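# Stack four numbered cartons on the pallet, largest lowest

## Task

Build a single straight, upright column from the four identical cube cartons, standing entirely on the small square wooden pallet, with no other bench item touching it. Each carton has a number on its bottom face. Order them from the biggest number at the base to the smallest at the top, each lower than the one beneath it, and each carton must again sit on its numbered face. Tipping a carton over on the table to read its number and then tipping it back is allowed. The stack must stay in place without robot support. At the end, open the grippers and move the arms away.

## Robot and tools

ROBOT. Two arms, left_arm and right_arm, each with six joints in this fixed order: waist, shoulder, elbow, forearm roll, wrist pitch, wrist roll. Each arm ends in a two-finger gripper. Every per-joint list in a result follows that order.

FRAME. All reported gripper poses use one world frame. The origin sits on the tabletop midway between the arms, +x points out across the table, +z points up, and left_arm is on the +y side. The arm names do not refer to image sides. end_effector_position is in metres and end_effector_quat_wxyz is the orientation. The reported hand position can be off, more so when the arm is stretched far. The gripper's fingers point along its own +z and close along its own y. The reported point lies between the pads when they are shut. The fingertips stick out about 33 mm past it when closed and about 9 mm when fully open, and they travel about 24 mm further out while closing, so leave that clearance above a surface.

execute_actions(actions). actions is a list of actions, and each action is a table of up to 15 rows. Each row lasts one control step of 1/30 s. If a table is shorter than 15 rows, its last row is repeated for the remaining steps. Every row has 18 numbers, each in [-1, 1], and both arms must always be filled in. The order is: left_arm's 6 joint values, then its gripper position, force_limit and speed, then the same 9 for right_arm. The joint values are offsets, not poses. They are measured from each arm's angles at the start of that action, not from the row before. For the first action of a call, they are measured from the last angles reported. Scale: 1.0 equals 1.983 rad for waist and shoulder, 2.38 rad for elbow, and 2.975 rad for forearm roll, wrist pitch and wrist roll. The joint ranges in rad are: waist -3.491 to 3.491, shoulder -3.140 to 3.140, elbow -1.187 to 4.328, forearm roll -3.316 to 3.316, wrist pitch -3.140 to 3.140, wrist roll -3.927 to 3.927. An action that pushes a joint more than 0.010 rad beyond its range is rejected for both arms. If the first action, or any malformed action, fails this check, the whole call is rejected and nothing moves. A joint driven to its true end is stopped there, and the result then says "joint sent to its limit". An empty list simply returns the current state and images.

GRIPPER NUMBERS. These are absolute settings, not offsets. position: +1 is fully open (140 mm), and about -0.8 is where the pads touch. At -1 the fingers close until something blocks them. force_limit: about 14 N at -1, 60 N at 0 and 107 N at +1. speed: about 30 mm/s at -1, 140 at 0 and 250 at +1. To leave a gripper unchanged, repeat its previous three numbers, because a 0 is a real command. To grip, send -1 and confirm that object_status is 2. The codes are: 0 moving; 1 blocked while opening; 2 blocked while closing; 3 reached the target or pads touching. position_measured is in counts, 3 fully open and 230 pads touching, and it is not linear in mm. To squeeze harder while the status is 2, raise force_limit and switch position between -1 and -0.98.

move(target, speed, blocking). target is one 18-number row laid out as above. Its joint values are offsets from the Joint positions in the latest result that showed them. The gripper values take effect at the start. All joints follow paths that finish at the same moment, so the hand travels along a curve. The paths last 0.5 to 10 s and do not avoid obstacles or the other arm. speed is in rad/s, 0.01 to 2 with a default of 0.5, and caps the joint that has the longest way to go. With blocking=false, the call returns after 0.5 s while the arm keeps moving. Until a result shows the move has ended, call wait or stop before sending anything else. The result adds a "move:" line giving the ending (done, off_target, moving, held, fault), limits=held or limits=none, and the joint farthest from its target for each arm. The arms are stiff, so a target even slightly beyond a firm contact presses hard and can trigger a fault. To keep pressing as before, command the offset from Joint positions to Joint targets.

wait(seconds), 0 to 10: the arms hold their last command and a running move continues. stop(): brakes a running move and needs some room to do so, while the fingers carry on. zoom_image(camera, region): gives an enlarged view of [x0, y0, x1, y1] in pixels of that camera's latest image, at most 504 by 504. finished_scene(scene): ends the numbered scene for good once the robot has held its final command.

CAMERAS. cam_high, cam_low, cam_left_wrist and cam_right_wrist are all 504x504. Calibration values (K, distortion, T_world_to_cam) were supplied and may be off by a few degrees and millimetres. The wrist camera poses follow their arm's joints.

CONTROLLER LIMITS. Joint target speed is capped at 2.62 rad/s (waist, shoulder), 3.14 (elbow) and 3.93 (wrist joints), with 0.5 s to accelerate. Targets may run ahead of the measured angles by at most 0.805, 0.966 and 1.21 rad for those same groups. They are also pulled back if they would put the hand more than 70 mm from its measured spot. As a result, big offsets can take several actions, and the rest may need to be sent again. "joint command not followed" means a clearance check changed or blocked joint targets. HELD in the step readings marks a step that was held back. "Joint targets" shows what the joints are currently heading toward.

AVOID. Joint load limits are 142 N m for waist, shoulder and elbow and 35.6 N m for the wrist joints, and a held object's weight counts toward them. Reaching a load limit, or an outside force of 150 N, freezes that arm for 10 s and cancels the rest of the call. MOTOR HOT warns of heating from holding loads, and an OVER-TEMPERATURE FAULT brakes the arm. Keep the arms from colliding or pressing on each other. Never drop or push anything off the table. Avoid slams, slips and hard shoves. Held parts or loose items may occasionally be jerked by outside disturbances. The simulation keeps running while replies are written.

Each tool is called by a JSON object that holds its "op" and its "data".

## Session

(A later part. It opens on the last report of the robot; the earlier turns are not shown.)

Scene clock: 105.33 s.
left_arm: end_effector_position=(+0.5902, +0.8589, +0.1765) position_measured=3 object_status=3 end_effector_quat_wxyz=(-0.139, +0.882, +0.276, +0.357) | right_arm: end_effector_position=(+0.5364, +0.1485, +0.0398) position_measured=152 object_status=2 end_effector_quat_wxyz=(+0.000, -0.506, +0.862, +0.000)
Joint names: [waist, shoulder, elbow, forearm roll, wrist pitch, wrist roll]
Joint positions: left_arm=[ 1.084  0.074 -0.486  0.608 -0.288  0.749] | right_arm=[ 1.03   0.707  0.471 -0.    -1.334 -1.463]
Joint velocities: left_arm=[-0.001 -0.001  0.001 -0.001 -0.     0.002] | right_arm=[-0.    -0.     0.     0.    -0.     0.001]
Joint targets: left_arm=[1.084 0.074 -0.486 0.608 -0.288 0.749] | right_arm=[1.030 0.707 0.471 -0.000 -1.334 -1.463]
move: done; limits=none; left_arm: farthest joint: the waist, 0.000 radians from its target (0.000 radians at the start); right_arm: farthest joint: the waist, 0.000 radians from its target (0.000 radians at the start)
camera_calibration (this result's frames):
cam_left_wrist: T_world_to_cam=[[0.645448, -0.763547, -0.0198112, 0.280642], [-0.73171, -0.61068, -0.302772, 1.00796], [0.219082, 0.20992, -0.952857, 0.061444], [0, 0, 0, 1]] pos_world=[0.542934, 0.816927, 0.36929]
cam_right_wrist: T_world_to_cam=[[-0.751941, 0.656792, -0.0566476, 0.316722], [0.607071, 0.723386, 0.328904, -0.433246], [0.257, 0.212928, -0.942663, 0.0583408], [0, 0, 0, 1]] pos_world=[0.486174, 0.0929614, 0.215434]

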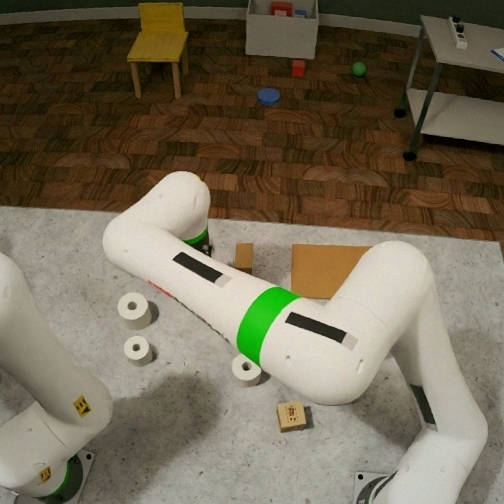

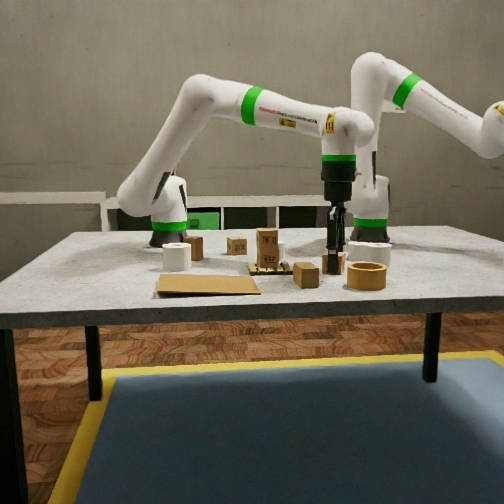

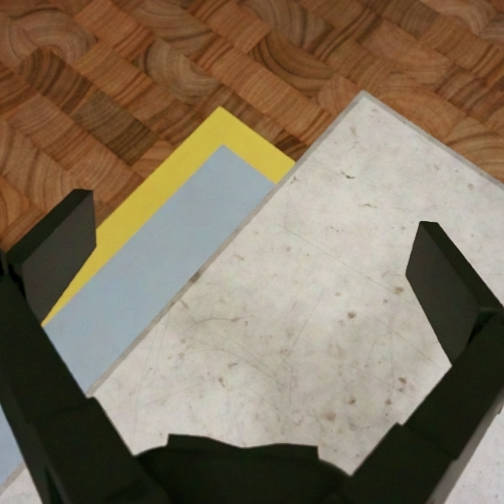

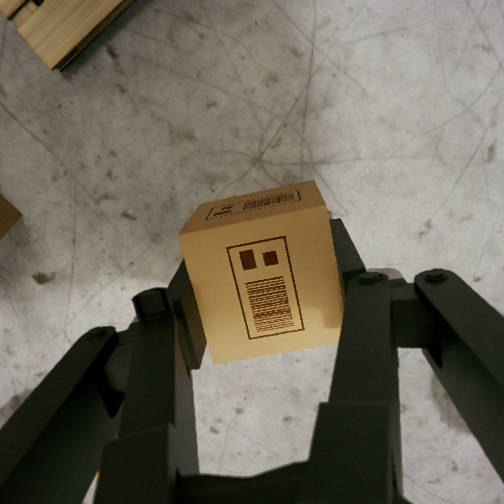

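{"op": "move", "data": {"target": [0,0,0,0,0,0,1,0,0, 0,0,0.19,0,-0.152,0,-1,0,0], "speed": 0.5}}

{"op": "move", "data": {"target": [0,0,0,0,0,0,1,0,0, -0.0686,-0.234,-0.2732,0,0.0622,0.2225,-1,0,0], "speed": 0.6}}

{"op": "move", "data": {"target": [0,0,0,0,0,0,1,0,0, 0,0.0043,-0.0639,0,0.0541,0,-1,0,0], "speed": 0.2}}

{"op": "zoom_image", "data": {"camera": "cam_low", "region": [220,160,320,280]}}

Scene clock: 107.37 s.
left_arm: end_effector_position=(+0.5902, +0.8589, +0.1765) position_measured=3 object_status=3 end_effector_quat_wxyz=(-0.139, +0.882, +0.276, +0.357) | right_arm: end_effector_position=(+0.5375, +0.1500, +0.2327) position_measured=152 object_status=2 end_effector_quat_wxyz=(+0.001, -0.506, +0.862, +0.000)
Joint names: [waist, shoulder, elbow, forearm roll, wrist pitch, wrist roll]
Joint positions: left_arm=[ 1.084  0.074 -0.486  0.608 -0.288  0.749] | right_arm=[ 1.03   0.707  0.923 -0.    -1.786 -1.463]
Joint velocities: left_arm=[-0.     0.001  0.     0.001  0.    -0.001] | right_arm=[ 0.001  0.002  0.001 -0.001 -0.001 -0.001]
Joint targets: left_arm=[1.084 0.074 -0.486 0.608 -0.288 0.749] | right_arm=[1.030 0.707 0.923 -0.000 -1.786 -1.463]
move: done; limits=none; left_arm: farthest joint: the waist, 0.000 radians from its target (0.000 radians at the start); right_arm: farthest joint: the waist, 0.000 radians from its target (0.000 radians at the start)
camera_calibration (this result's frames):
cam_left_wrist: T_world_to_cam=[[0.645448, -0.763547, -0.0198109, 0.280642], [-0.73171, -0.61068, -0.302772, 1.00796], [0.219082, 0.209919, -0.952857, 0.0614441], [0, 0, 0, 1]] pos_world=[0.542934, 0.816927, 0.36929]
cam_right_wrist: T_world_to_cam=[[-0.752024, 0.656698, -0.0566352, 0.327513], [0.606955, 0.723435, 0.32901, -0.498383], [0.257033, 0.213049, -0.942626, 0.239473], [0, 0, 0, 1]] pos_world=[0.487241, 0.0944506, 0.408256]

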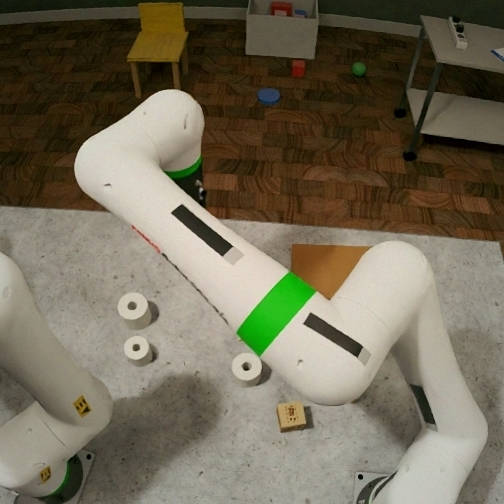

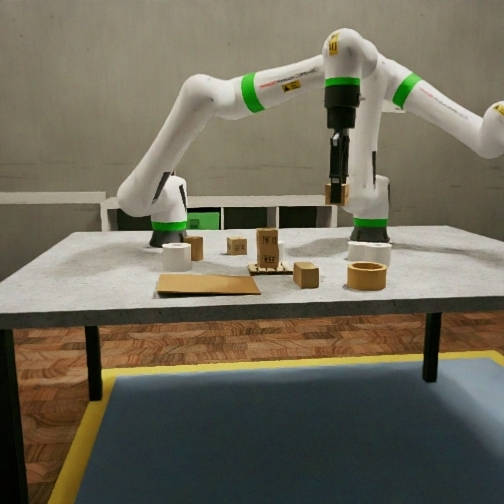

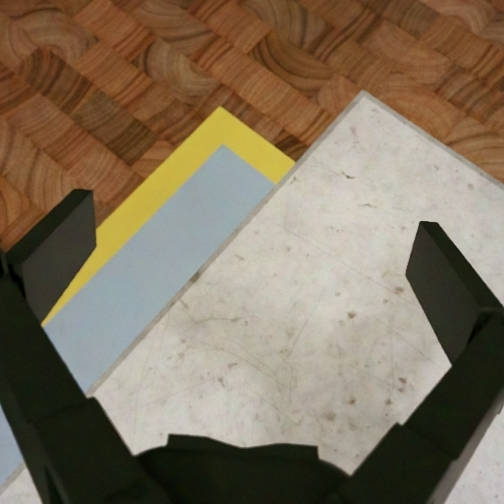

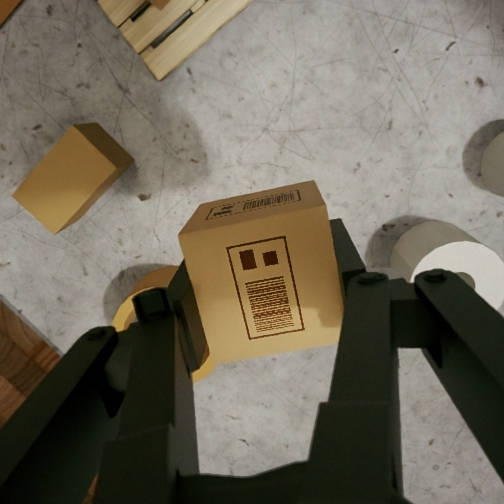

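Scene clock: 109.00 s.
left_arm: end_effector_position=(+0.5902, +0.8589, +0.1765) position_measured=3 object_status=3 end_effector_quat_wxyz=(-0.139, +0.882, +0.276, +0.357) | right_arm: end_effector_position=(+0.4905, -0.0382, +0.2395) position_measured=152 object_status=2 end_effector_quat_wxyz=(-0.000, +0.713, -0.701, -0.000)
Joint names: [waist, shoulder, elbow, forearm roll, wrist pitch, wrist roll]
Joint positions: left_arm=[ 1.084  0.074 -0.486  0.608 -0.288  0.749] | right_arm=[ 0.894  0.243  0.273 -0.    -1.601 -0.801]
Joint velocities: left_arm=[ 0.001  0.001  0.     0.001 -0.    -0.002] | right_arm=[-0.001 -0.001 -0.001 -0.     0.     0.001]
Joint targets: left_arm=[1.084 0.074 -0.486 0.608 -0.288 0.749] | right_arm=[0.894 0.243 0.273 -0.000 -1.601 -0.801]
move: done; limits=none; left_arm: farthest joint: the waist, 0.000 radians from its target (0.000 radians at the start); right_arm: farthest joint: the waist, 0.000 radians from its target (0.136 radians at the start)
camera_calibration (this result's frames):
cam_left_wrist: T_world_to_cam=[[0.645448, -0.763547, -0.0198109, 0.280642], [-0.73171, -0.61068, -0.302772, 1.00796], [0.219082, 0.209919, -0.952857, 0.0614441], [0, 0, 0, 1]] pos_world=[0.542934, 0.816927, 0.36929]
cam_right_wrist: T_world_to_cam=[[-0.980029, 0.190533, -0.0569305, 0.510251], [0.161873, 0.930656, 0.328142, -0.109542], [0.115505, 0.312373, -0.942911, 0.371411], [0, 0, 0, 1]] pos_world=[0.474892, -0.111293, 0.415202]

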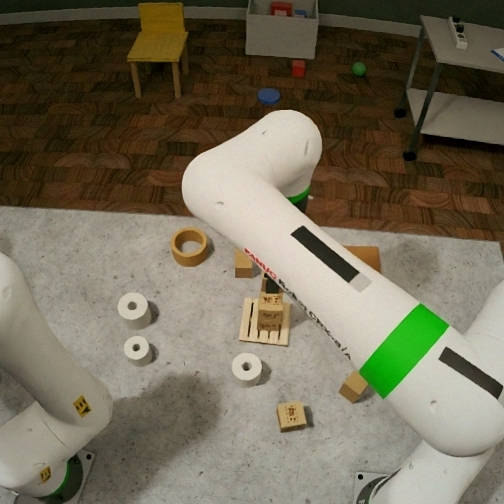

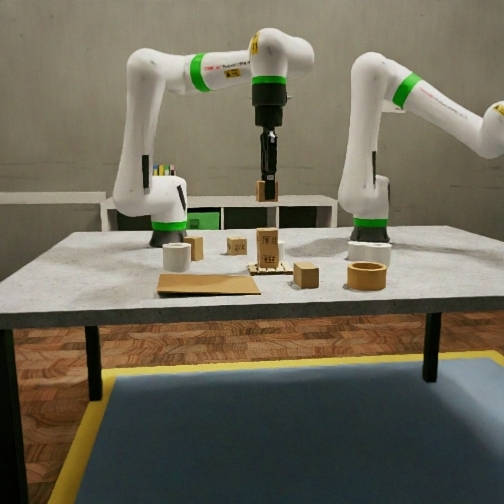

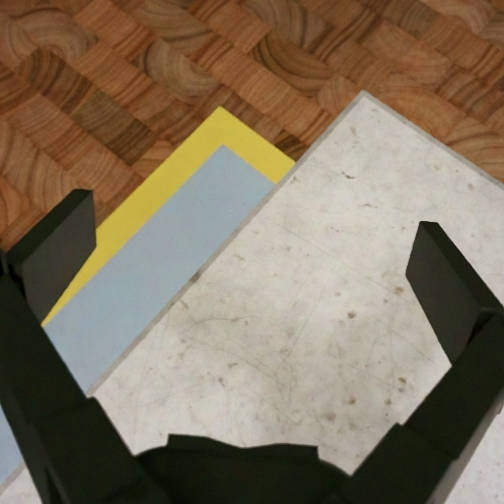

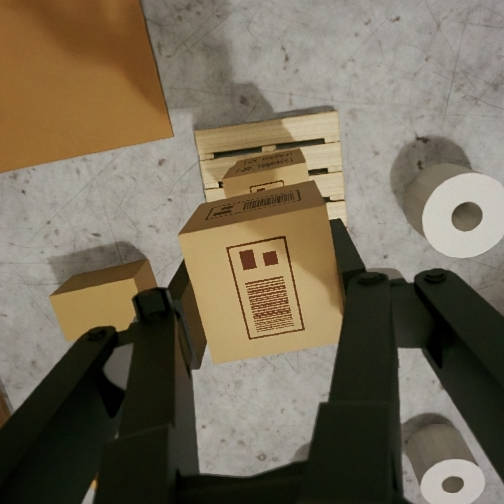

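Scene clock: 110.23 s.
left_arm: end_effector_position=(+0.5902, +0.8589, +0.1765) position_measured=3 object_status=3 end_effector_quat_wxyz=(-0.139, +0.882, +0.276, +0.357) | right_arm: end_effector_position=(+0.4905, -0.0381, +0.1698) position_measured=152 object_status=2 end_effector_quat_wxyz=(-0.000, +0.713, -0.701, -0.000)
Joint names: [waist, shoulder, elbow, forearm roll, wrist pitch, wrist roll]
Joint positions: left_arm=[ 1.084  0.074 -0.486  0.608 -0.288  0.749] | right_arm=[ 0.894  0.251  0.121 -0.    -1.44  -0.801]
Joint velocities: left_arm=[ 0.    -0.001  0.001  0.001  0.    -0.001] | right_arm=[ 0.    -0.    -0.001 -0.     0.001  0.   ]
Joint targets: left_arm=[1.084 0.074 -0.486 0.608 -0.288 0.749] | right_arm=[0.894 0.251 0.121 -0.000 -1.440 -0.801]
move: done; limits=none; left_arm: farthest joint: the waist, 0.000 radians from its target (0.000 radians at the start); right_arm: farthest joint: the waist, 0.000 radians from its target (0.000 radians at the start)
camera_calibration (this result's frames):
cam_left_wrist: T_world_to_cam=[[0.645448, -0.763547, -0.0198113, 0.280643], [-0.73171, -0.61068, -0.302772, 1.00796], [0.219082, 0.20992, -0.952857, 0.061444], [0, 0, 0, 1]] pos_world=[0.542934, 0.816927, 0.36929]
cam_right_wrist: T_world_to_cam=[[-0.980004, 0.190602, -0.0571208, 0.50635], [0.161843, 0.930562, 0.328421, -0.0867586], [0.115752, 0.31261, -0.942803, 0.305521], [0, 0, 0, 1]] pos_world=[0.474902, -0.111286, 0.345462]

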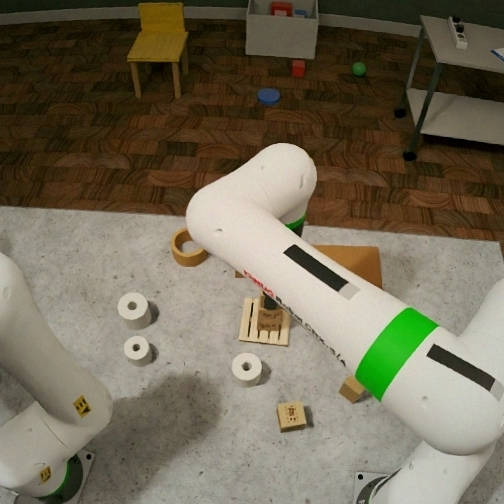

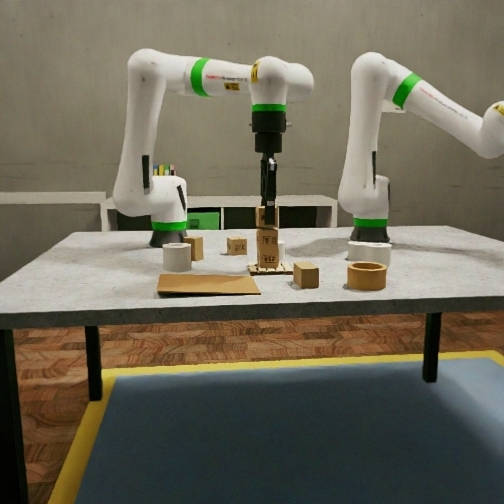

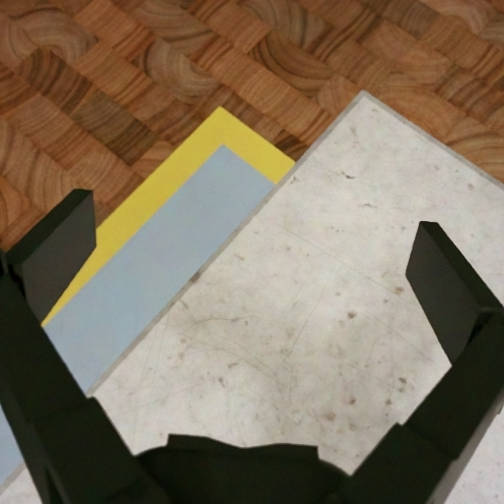

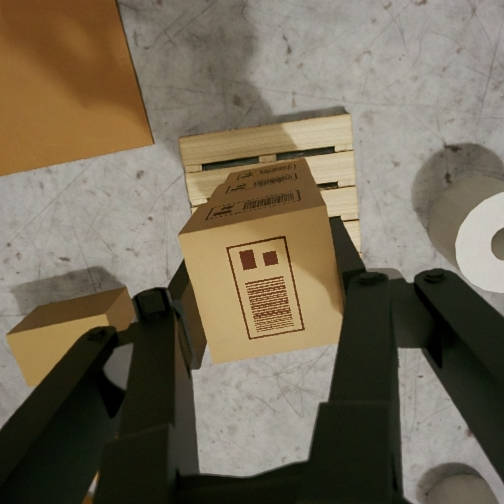

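Region (220, 160, 320, 280) of cam_low's 504x504 image, scaled by 4.200, with more detail than that image has.

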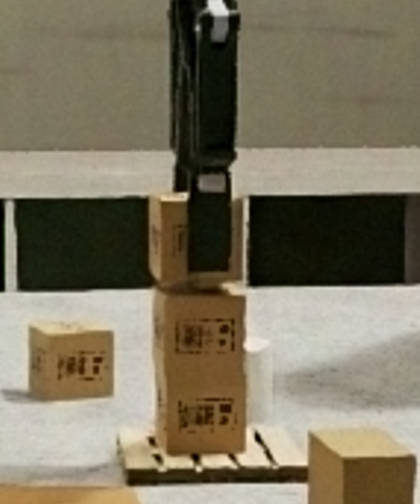

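{"op": "move", "data": {"target": [0,0,0,0,0,0,1,0,0, 0.0023,0.004,-0.004,0,0.006,-0.0015,-1,0,0], "speed": 0.05}}

{"op": "zoom_image", "data": {"camera": "cam_low", "region": [220,160,320,280]}}

Scene clock: 111.40 s.
left_arm: end_effector_position=(+0.5902, +0.8589, +0.1765) position_measured=3 object_status=3 end_effector_quat_wxyz=(-0.139, +0.882, +0.276, +0.357) | right_arm: end_effector_position=(+0.4907, -0.0344, +0.1616) position_measured=152 object_status=2 end_effector_quat_wxyz=(-0.000, +0.713, -0.701, -0.000)
Joint names: [waist, shoulder, elbow, forearm roll, wrist pitch, wrist roll]
Joint positions: left_arm=[ 1.084  0.074 -0.486  0.608 -0.288  0.749] | right_arm=[ 0.899  0.259  0.112 -0.    -1.422 -0.806]
Joint velocities: left_arm=[ 0.     0.003  0.001  0.002  0.    -0.   ] | right_arm=[-0.     0.    -0.001  0.001  0.001 -0.   ]
Joint targets: left_arm=[1.084 0.074 -0.486 0.608 -0.288 0.749] | right_arm=[0.899 0.259 0.112 -0.000 -1.422 -0.806]
move: done; limits=none; left_arm: farthest joint: the waist, 0.000 radians from its target (0.000 radians at the start); right_arm: farthest joint: the waist, 0.000 radians from its target (0.004 radians at the start)
camera_calibration (this result's frames):
cam_left_wrist: T_world_to_cam=[[0.645448, -0.763547, -0.019811, 0.280642], [-0.73171, -0.61068, -0.302772, 1.00796], [0.219082, 0.209919, -0.952857, 0.0614441], [0, 0, 0, 1]] pos_world=[0.542934, 0.816927, 0.36929]
cam_right_wrist: T_world_to_cam=[[-0.980006, 0.190529, -0.0573315, 0.505375], [0.161669, 0.93048, 0.328742, -0.0875115], [0.115981, 0.3129, -0.942678, 0.296471], [0, 0, 0, 1]] pos_world=[0.475033, -0.107627, 0.337219]

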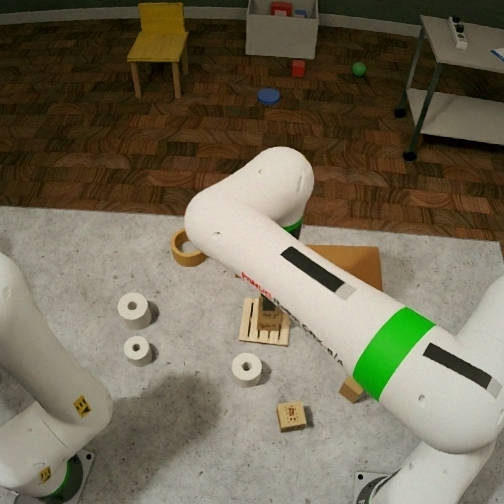

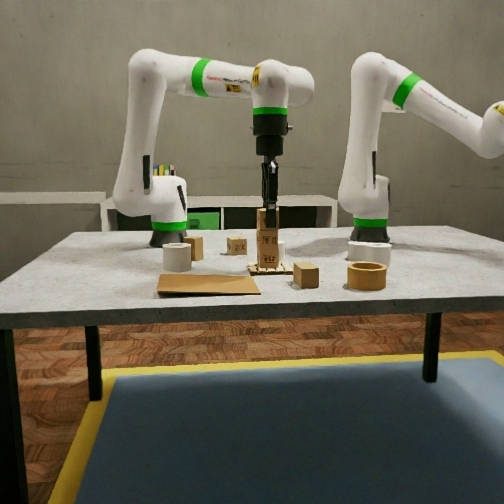

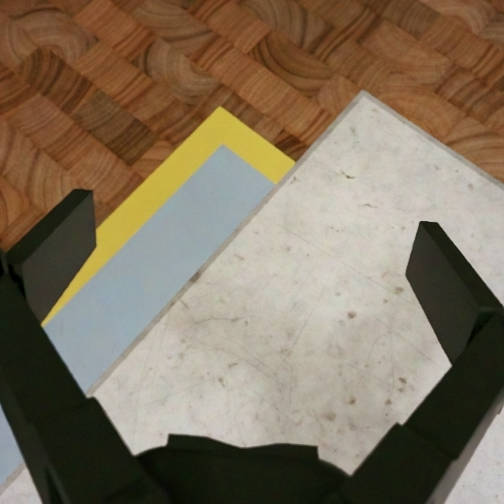

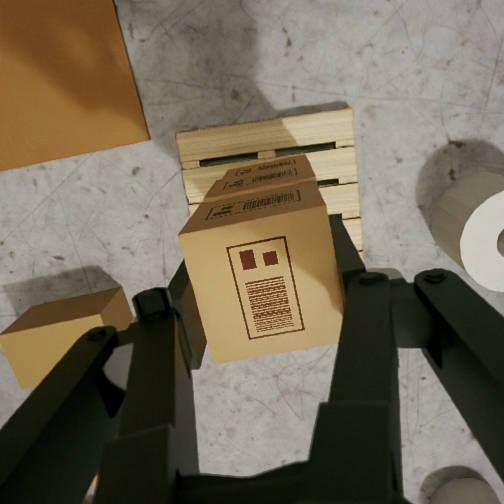

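Region (220, 160, 320, 280) of cam_low's 504x504 image, scaled by 4.200, with more detail than that image has.

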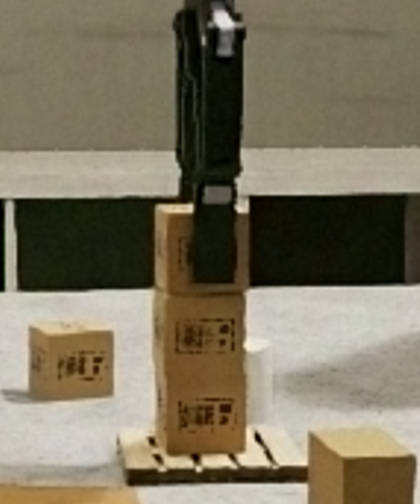

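{"op": "move", "data": {"target": [0,0,0,0,0,0,1,0,0, 0,0,0,0,0,0,0.4,0,-0.5]}}

{"op": "move", "data": {"target": [0,0,0,0,0,0,1,0,0, 0,0,0.0924,0,-0.074,0,0.4,0,-0.5], "speed": 0.3}}

{"op": "move", "data": {"target": [0,0,0,0,0,0,1,0,0, 0.23,-0.2607,-0.2828,0,0.0521,-0.0756,0.2,0,0], "speed": 0.7}}

{"op": "move", "data": {"target": [0,0,0,0,0,0,1,0,0, 0,0,-0.15,0,0.12,0,0.2,0,0], "speed": 0.3}}

Scene clock: 112.87 s.
left_arm: end_effector_position=(+0.5902, +0.8589, +0.1765) position_measured=3 object_status=3 end_effector_quat_wxyz=(-0.139, +0.882, +0.276, +0.357) | right_arm: end_effector_position=(+0.4907, -0.0344, +0.1616) position_measured=78 object_status=0 end_effector_quat_wxyz=(-0.000, +0.713, -0.701, -0.000)
Joint names: [waist, shoulder, elbow, forearm roll, wrist pitch, wrist roll]
Joint positions: left_arm=[ 1.084  0.074 -0.486  0.608 -0.288  0.749] | right_arm=[ 0.899  0.259  0.112 -0.    -1.422 -0.806]
Joint velocities: left_arm=[-0.001  0.    -0.001 -0.001 -0.     0.   ] | right_arm=[-0.001 -0.    -0.    -0.001 -0.    -0.   ]
Joint targets: left_arm=[1.084 0.074 -0.486 0.608 -0.288 0.749] | right_arm=[0.899 0.259 0.112 -0.000 -1.422 -0.806]
move: done; limits=none; left_arm: farthest joint: the waist, 0.000 radians from its target (0.000 radians at the start); right_arm: farthest joint: the waist, 0.000 radians from its target (0.000 radians at the start)
camera_calibration (this result's frames):
cam_left_wrist: T_world_to_cam=[[0.645448, -0.763547, -0.0198109, 0.280642], [-0.73171, -0.61068, -0.302772, 1.00796], [0.219082, 0.209919, -0.952857, 0.0614441], [0, 0, 0, 1]] pos_world=[0.542934, 0.816927, 0.36929]
cam_right_wrist: T_world_to_cam=[[-0.980007, 0.190526, -0.0573255, 0.505367], [0.161669, 0.930483, 0.328732, -0.0875097], [0.115973, 0.312892, -0.942682, 0.296434], [0, 0, 0, 1]] pos_world=[0.475033, -0.107611, 0.337181]

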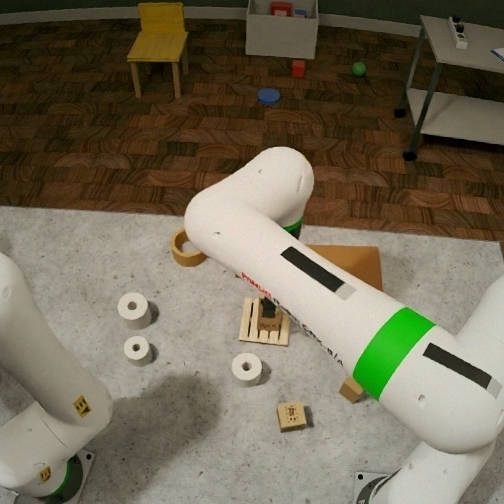

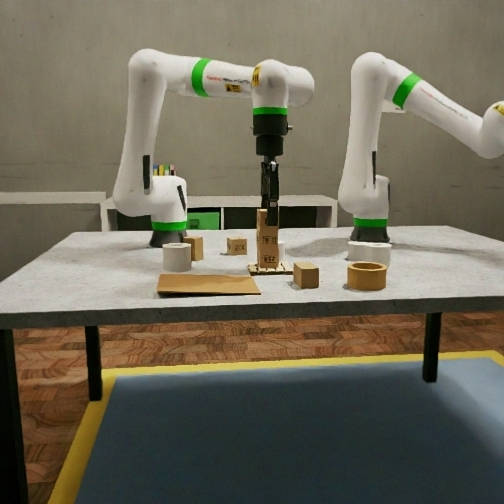

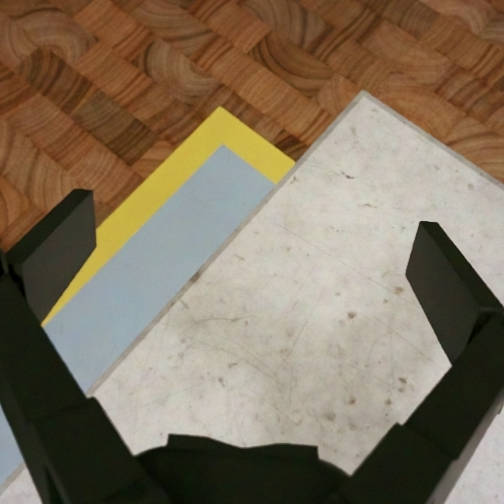

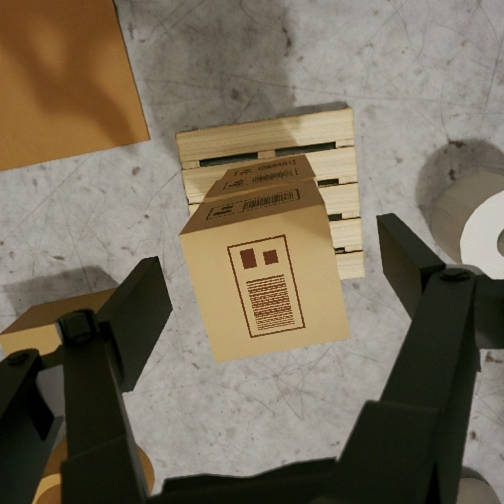

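Scene clock: 114.07 s.
left_arm: end_effector_position=(+0.5902, +0.8589, +0.1765) position_measured=3 object_status=3 end_effector_quat_wxyz=(-0.139, +0.882, +0.276, +0.357) | right_arm: end_effector_position=(+0.4931, -0.0318, +0.2558) position_measured=78 object_status=3 end_effector_quat_wxyz=(-0.000, +0.713, -0.701, -0.000)
Joint names: [waist, shoulder, elbow, forearm roll, wrist pitch, wrist roll]
Joint positions: left_arm=[ 1.084  0.074 -0.486  0.608 -0.288  0.749] | right_arm=[ 0.899  0.259  0.331 -0.    -1.642 -0.806]
Joint velocities: left_arm=[ 0.001 -0.002 -0.    -0.001  0.     0.   ] | right_arm=[ 0.     0.     0.001  0.    -0.001 -0.   ]
Joint targets: left_arm=[1.084 0.074 -0.486 0.608 -0.288 0.749] | right_arm=[0.899 0.259 0.332 -0.000 -1.642 -0.806]
move: done; limits=none; left_arm: farthest joint: the waist, 0.000 radians from its target (0.000 radians at the start); right_arm: farthest joint: the waist, 0.000 radians from its target (0.000 radians at the start)
camera_calibration (this result's frames):
cam_left_wrist: T_world_to_cam=[[0.645448, -0.763547, -0.0198109, 0.280642], [-0.73171, -0.61068, -0.302772, 1.00796], [0.219082, 0.209919, -0.952857, 0.0614441], [0, 0, 0, 1]] pos_world=[0.542934, 0.816927, 0.36929]
cam_right_wrist: T_world_to_cam=[[-0.980029, 0.190453, -0.0571918, 0.512569], [0.161666, 0.930553, 0.328536, -0.121188], [0.115791, 0.312729, -0.942758, 0.38434], [0, 0, 0, 1]] pos_world=[0.477421, -0.105042, 0.431469]

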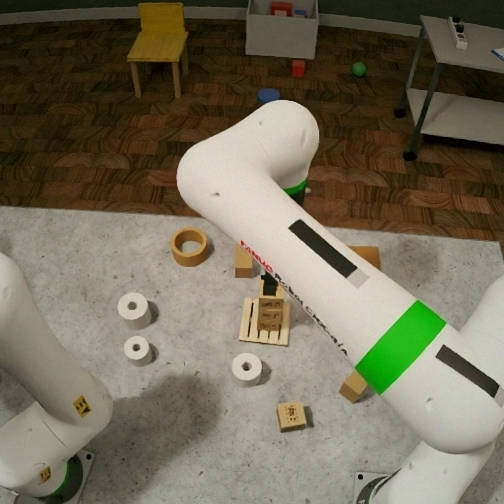

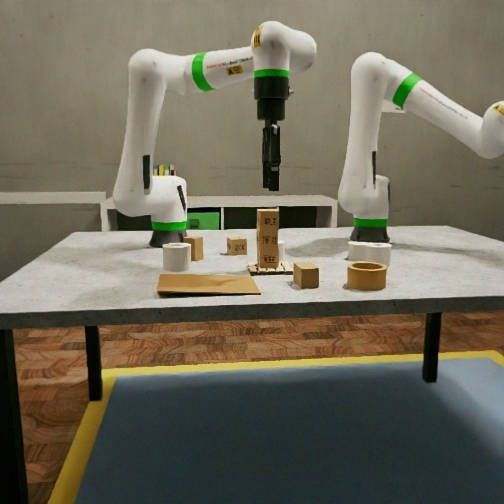

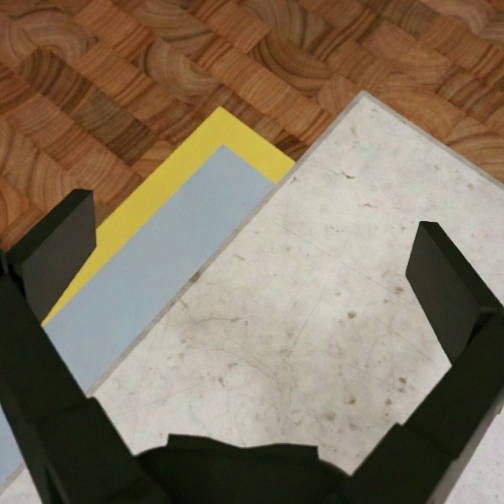

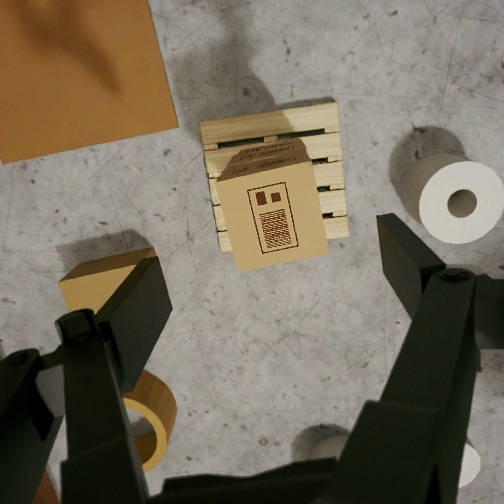

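Scene clock: 115.60 s.
left_arm: end_effector_position=(+0.5902, +0.8589, +0.1765) position_measured=3 object_status=3 end_effector_quat_wxyz=(-0.139, +0.882, +0.276, +0.357) | right_arm: end_effector_position=(+0.2521, -0.0623, +0.1890) position_measured=104 object_status=3 end_effector_quat_wxyz=(+0.000, +0.789, -0.614, -0.000)
Joint names: [waist, shoulder, elbow, forearm roll, wrist pitch, wrist roll]
Joint positions: left_arm=[ 1.084  0.074 -0.486  0.608 -0.288  0.749] | right_arm=[ 1.355 -0.258 -0.341 -0.    -1.487 -1.031]
Joint velocities: left_arm=[-0.    -0.     0.001  0.001  0.    -0.001] | right_arm=[ 0.001 -0.001 -0.001 -0.     0.    -0.   ]
Joint targets: left_arm=[1.084 0.074 -0.486 0.608 -0.288 0.749] | right_arm=[1.355 -0.258 -0.342 -0.000 -1.487 -1.031]
move: done; limits=none; left_arm: farthest joint: the waist, 0.000 radians from its target (0.000 radians at the start); right_arm: farthest joint: the elbow, 0.001 radians from its target (0.674 radians at the start)
camera_calibration (this result's frames):
cam_left_wrist: T_world_to_cam=[[0.645448, -0.763547, -0.019811, 0.280642], [-0.73171, -0.61068, -0.302772, 1.00796], [0.219082, 0.20992, -0.952857, 0.061444], [0, 0, 0, 1]] pos_world=[0.542934, 0.816927, 0.36929]
cam_right_wrist: T_world_to_cam=[[-0.997622, -0.0392021, -0.05669, 0.268426], [-0.0556812, 0.943153, 0.327663, 0.0238438], [0.0406223, 0.33004, -0.943092, 0.378824], [0, 0, 0, 1]] pos_world=[0.253726, -0.136993, 0.36467]

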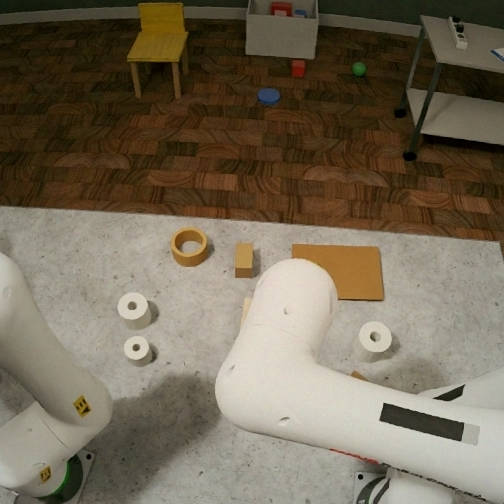

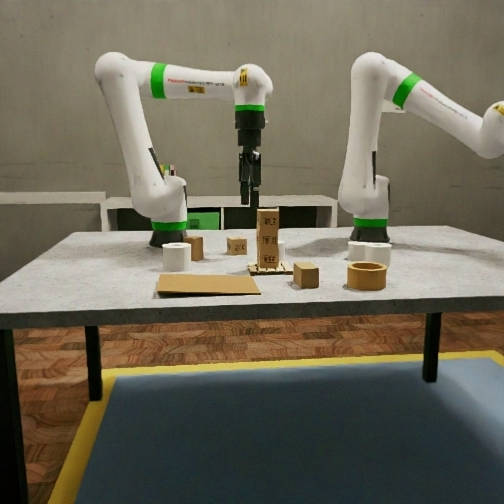

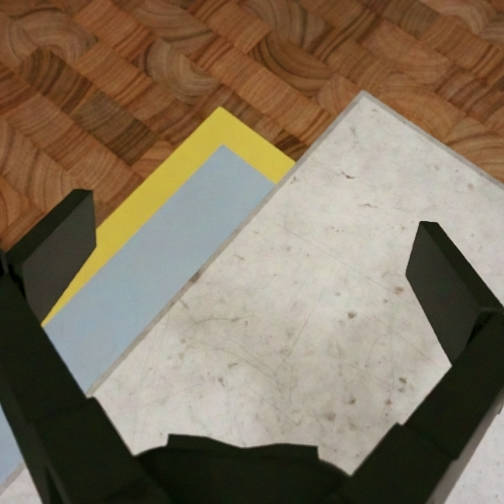

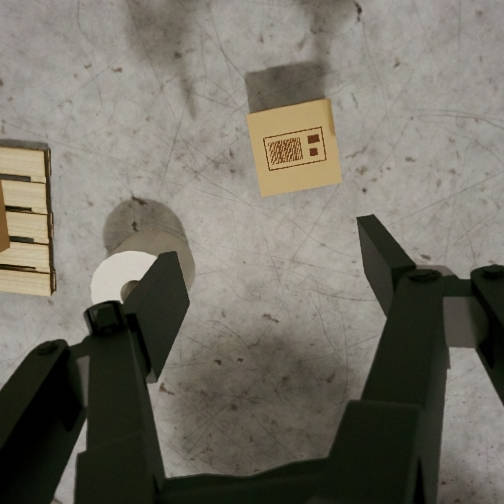

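Scene clock: 117.23 s.
left_arm: end_effector_position=(+0.5902, +0.8589, +0.1765) position_measured=3 object_status=3 end_effector_quat_wxyz=(-0.139, +0.882, +0.276, +0.357) | right_arm: end_effector_position=(+0.2407, -0.1002, +0.0415) position_measured=104 object_status=3 end_effector_quat_wxyz=(+0.000, +0.789, -0.614, -0.000)
Joint names: [waist, shoulder, elbow, forearm roll, wrist pitch, wrist roll]
Joint positions: left_arm=[ 1.084  0.074 -0.486  0.608 -0.288  0.749] | right_arm=[ 1.355 -0.258 -0.698 -0.    -1.131 -1.031]
Joint velocities: left_arm=[ 0.001 -0.    -0.001  0.001  0.    -0.001] | right_arm=[-0.001  0.001 -0.002 -0.001  0.001 -0.001]
Joint targets: left_arm=[1.084 0.074 -0.486 0.608 -0.288 0.749] | right_arm=[1.355 -0.258 -0.698 -0.000 -1.130 -1.031]
move: done; limits=none; left_arm: farthest joint: the waist, 0.000 radians from its target (0.000 radians at the start); right_arm: farthest joint: the wrist pitch, 0.001 radians from its target (0.357 radians at the start)
camera_calibration (this result's frames):
cam_left_wrist: T_world_to_cam=[[0.645448, -0.763547, -0.0198111, 0.280642], [-0.73171, -0.61068, -0.302772, 1.00796], [0.219082, 0.20992, -0.952857, 0.061444], [0, 0, 0, 1]] pos_world=[0.542934, 0.816927, 0.36929]
cam_right_wrist: T_world_to_cam=[[-0.997624, -0.0391185, -0.0567147, 0.247241], [-0.0556098, 0.943161, 0.327652, 0.10723], [0.0406738, 0.330027, -0.943095, 0.252728], [0, 0, 0, 1]] pos_world=[0.242337, -0.17487, 0.217235]

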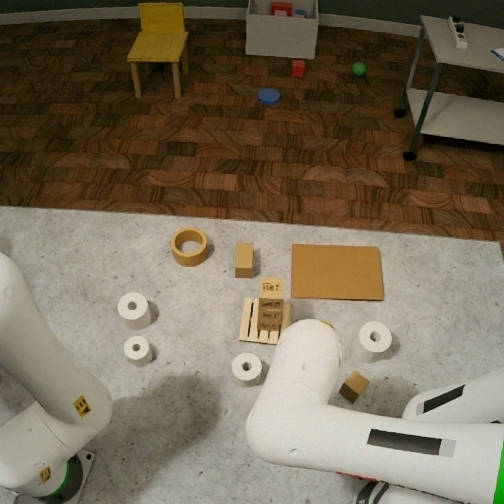

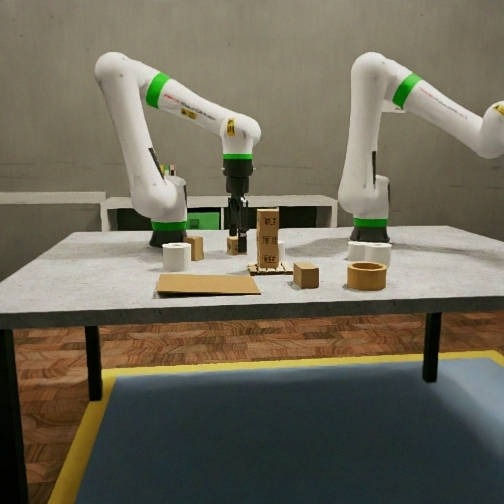

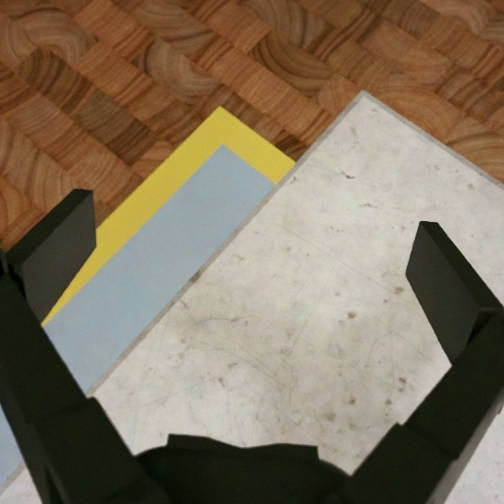

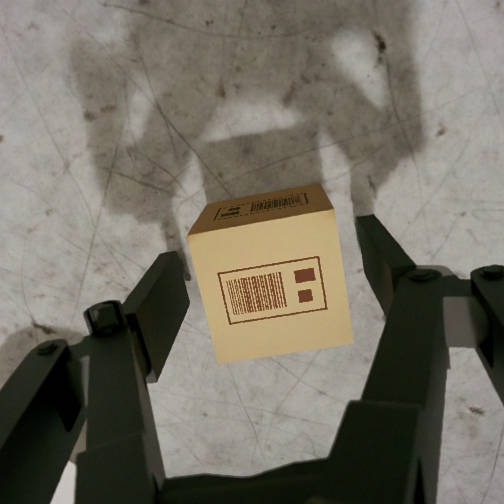

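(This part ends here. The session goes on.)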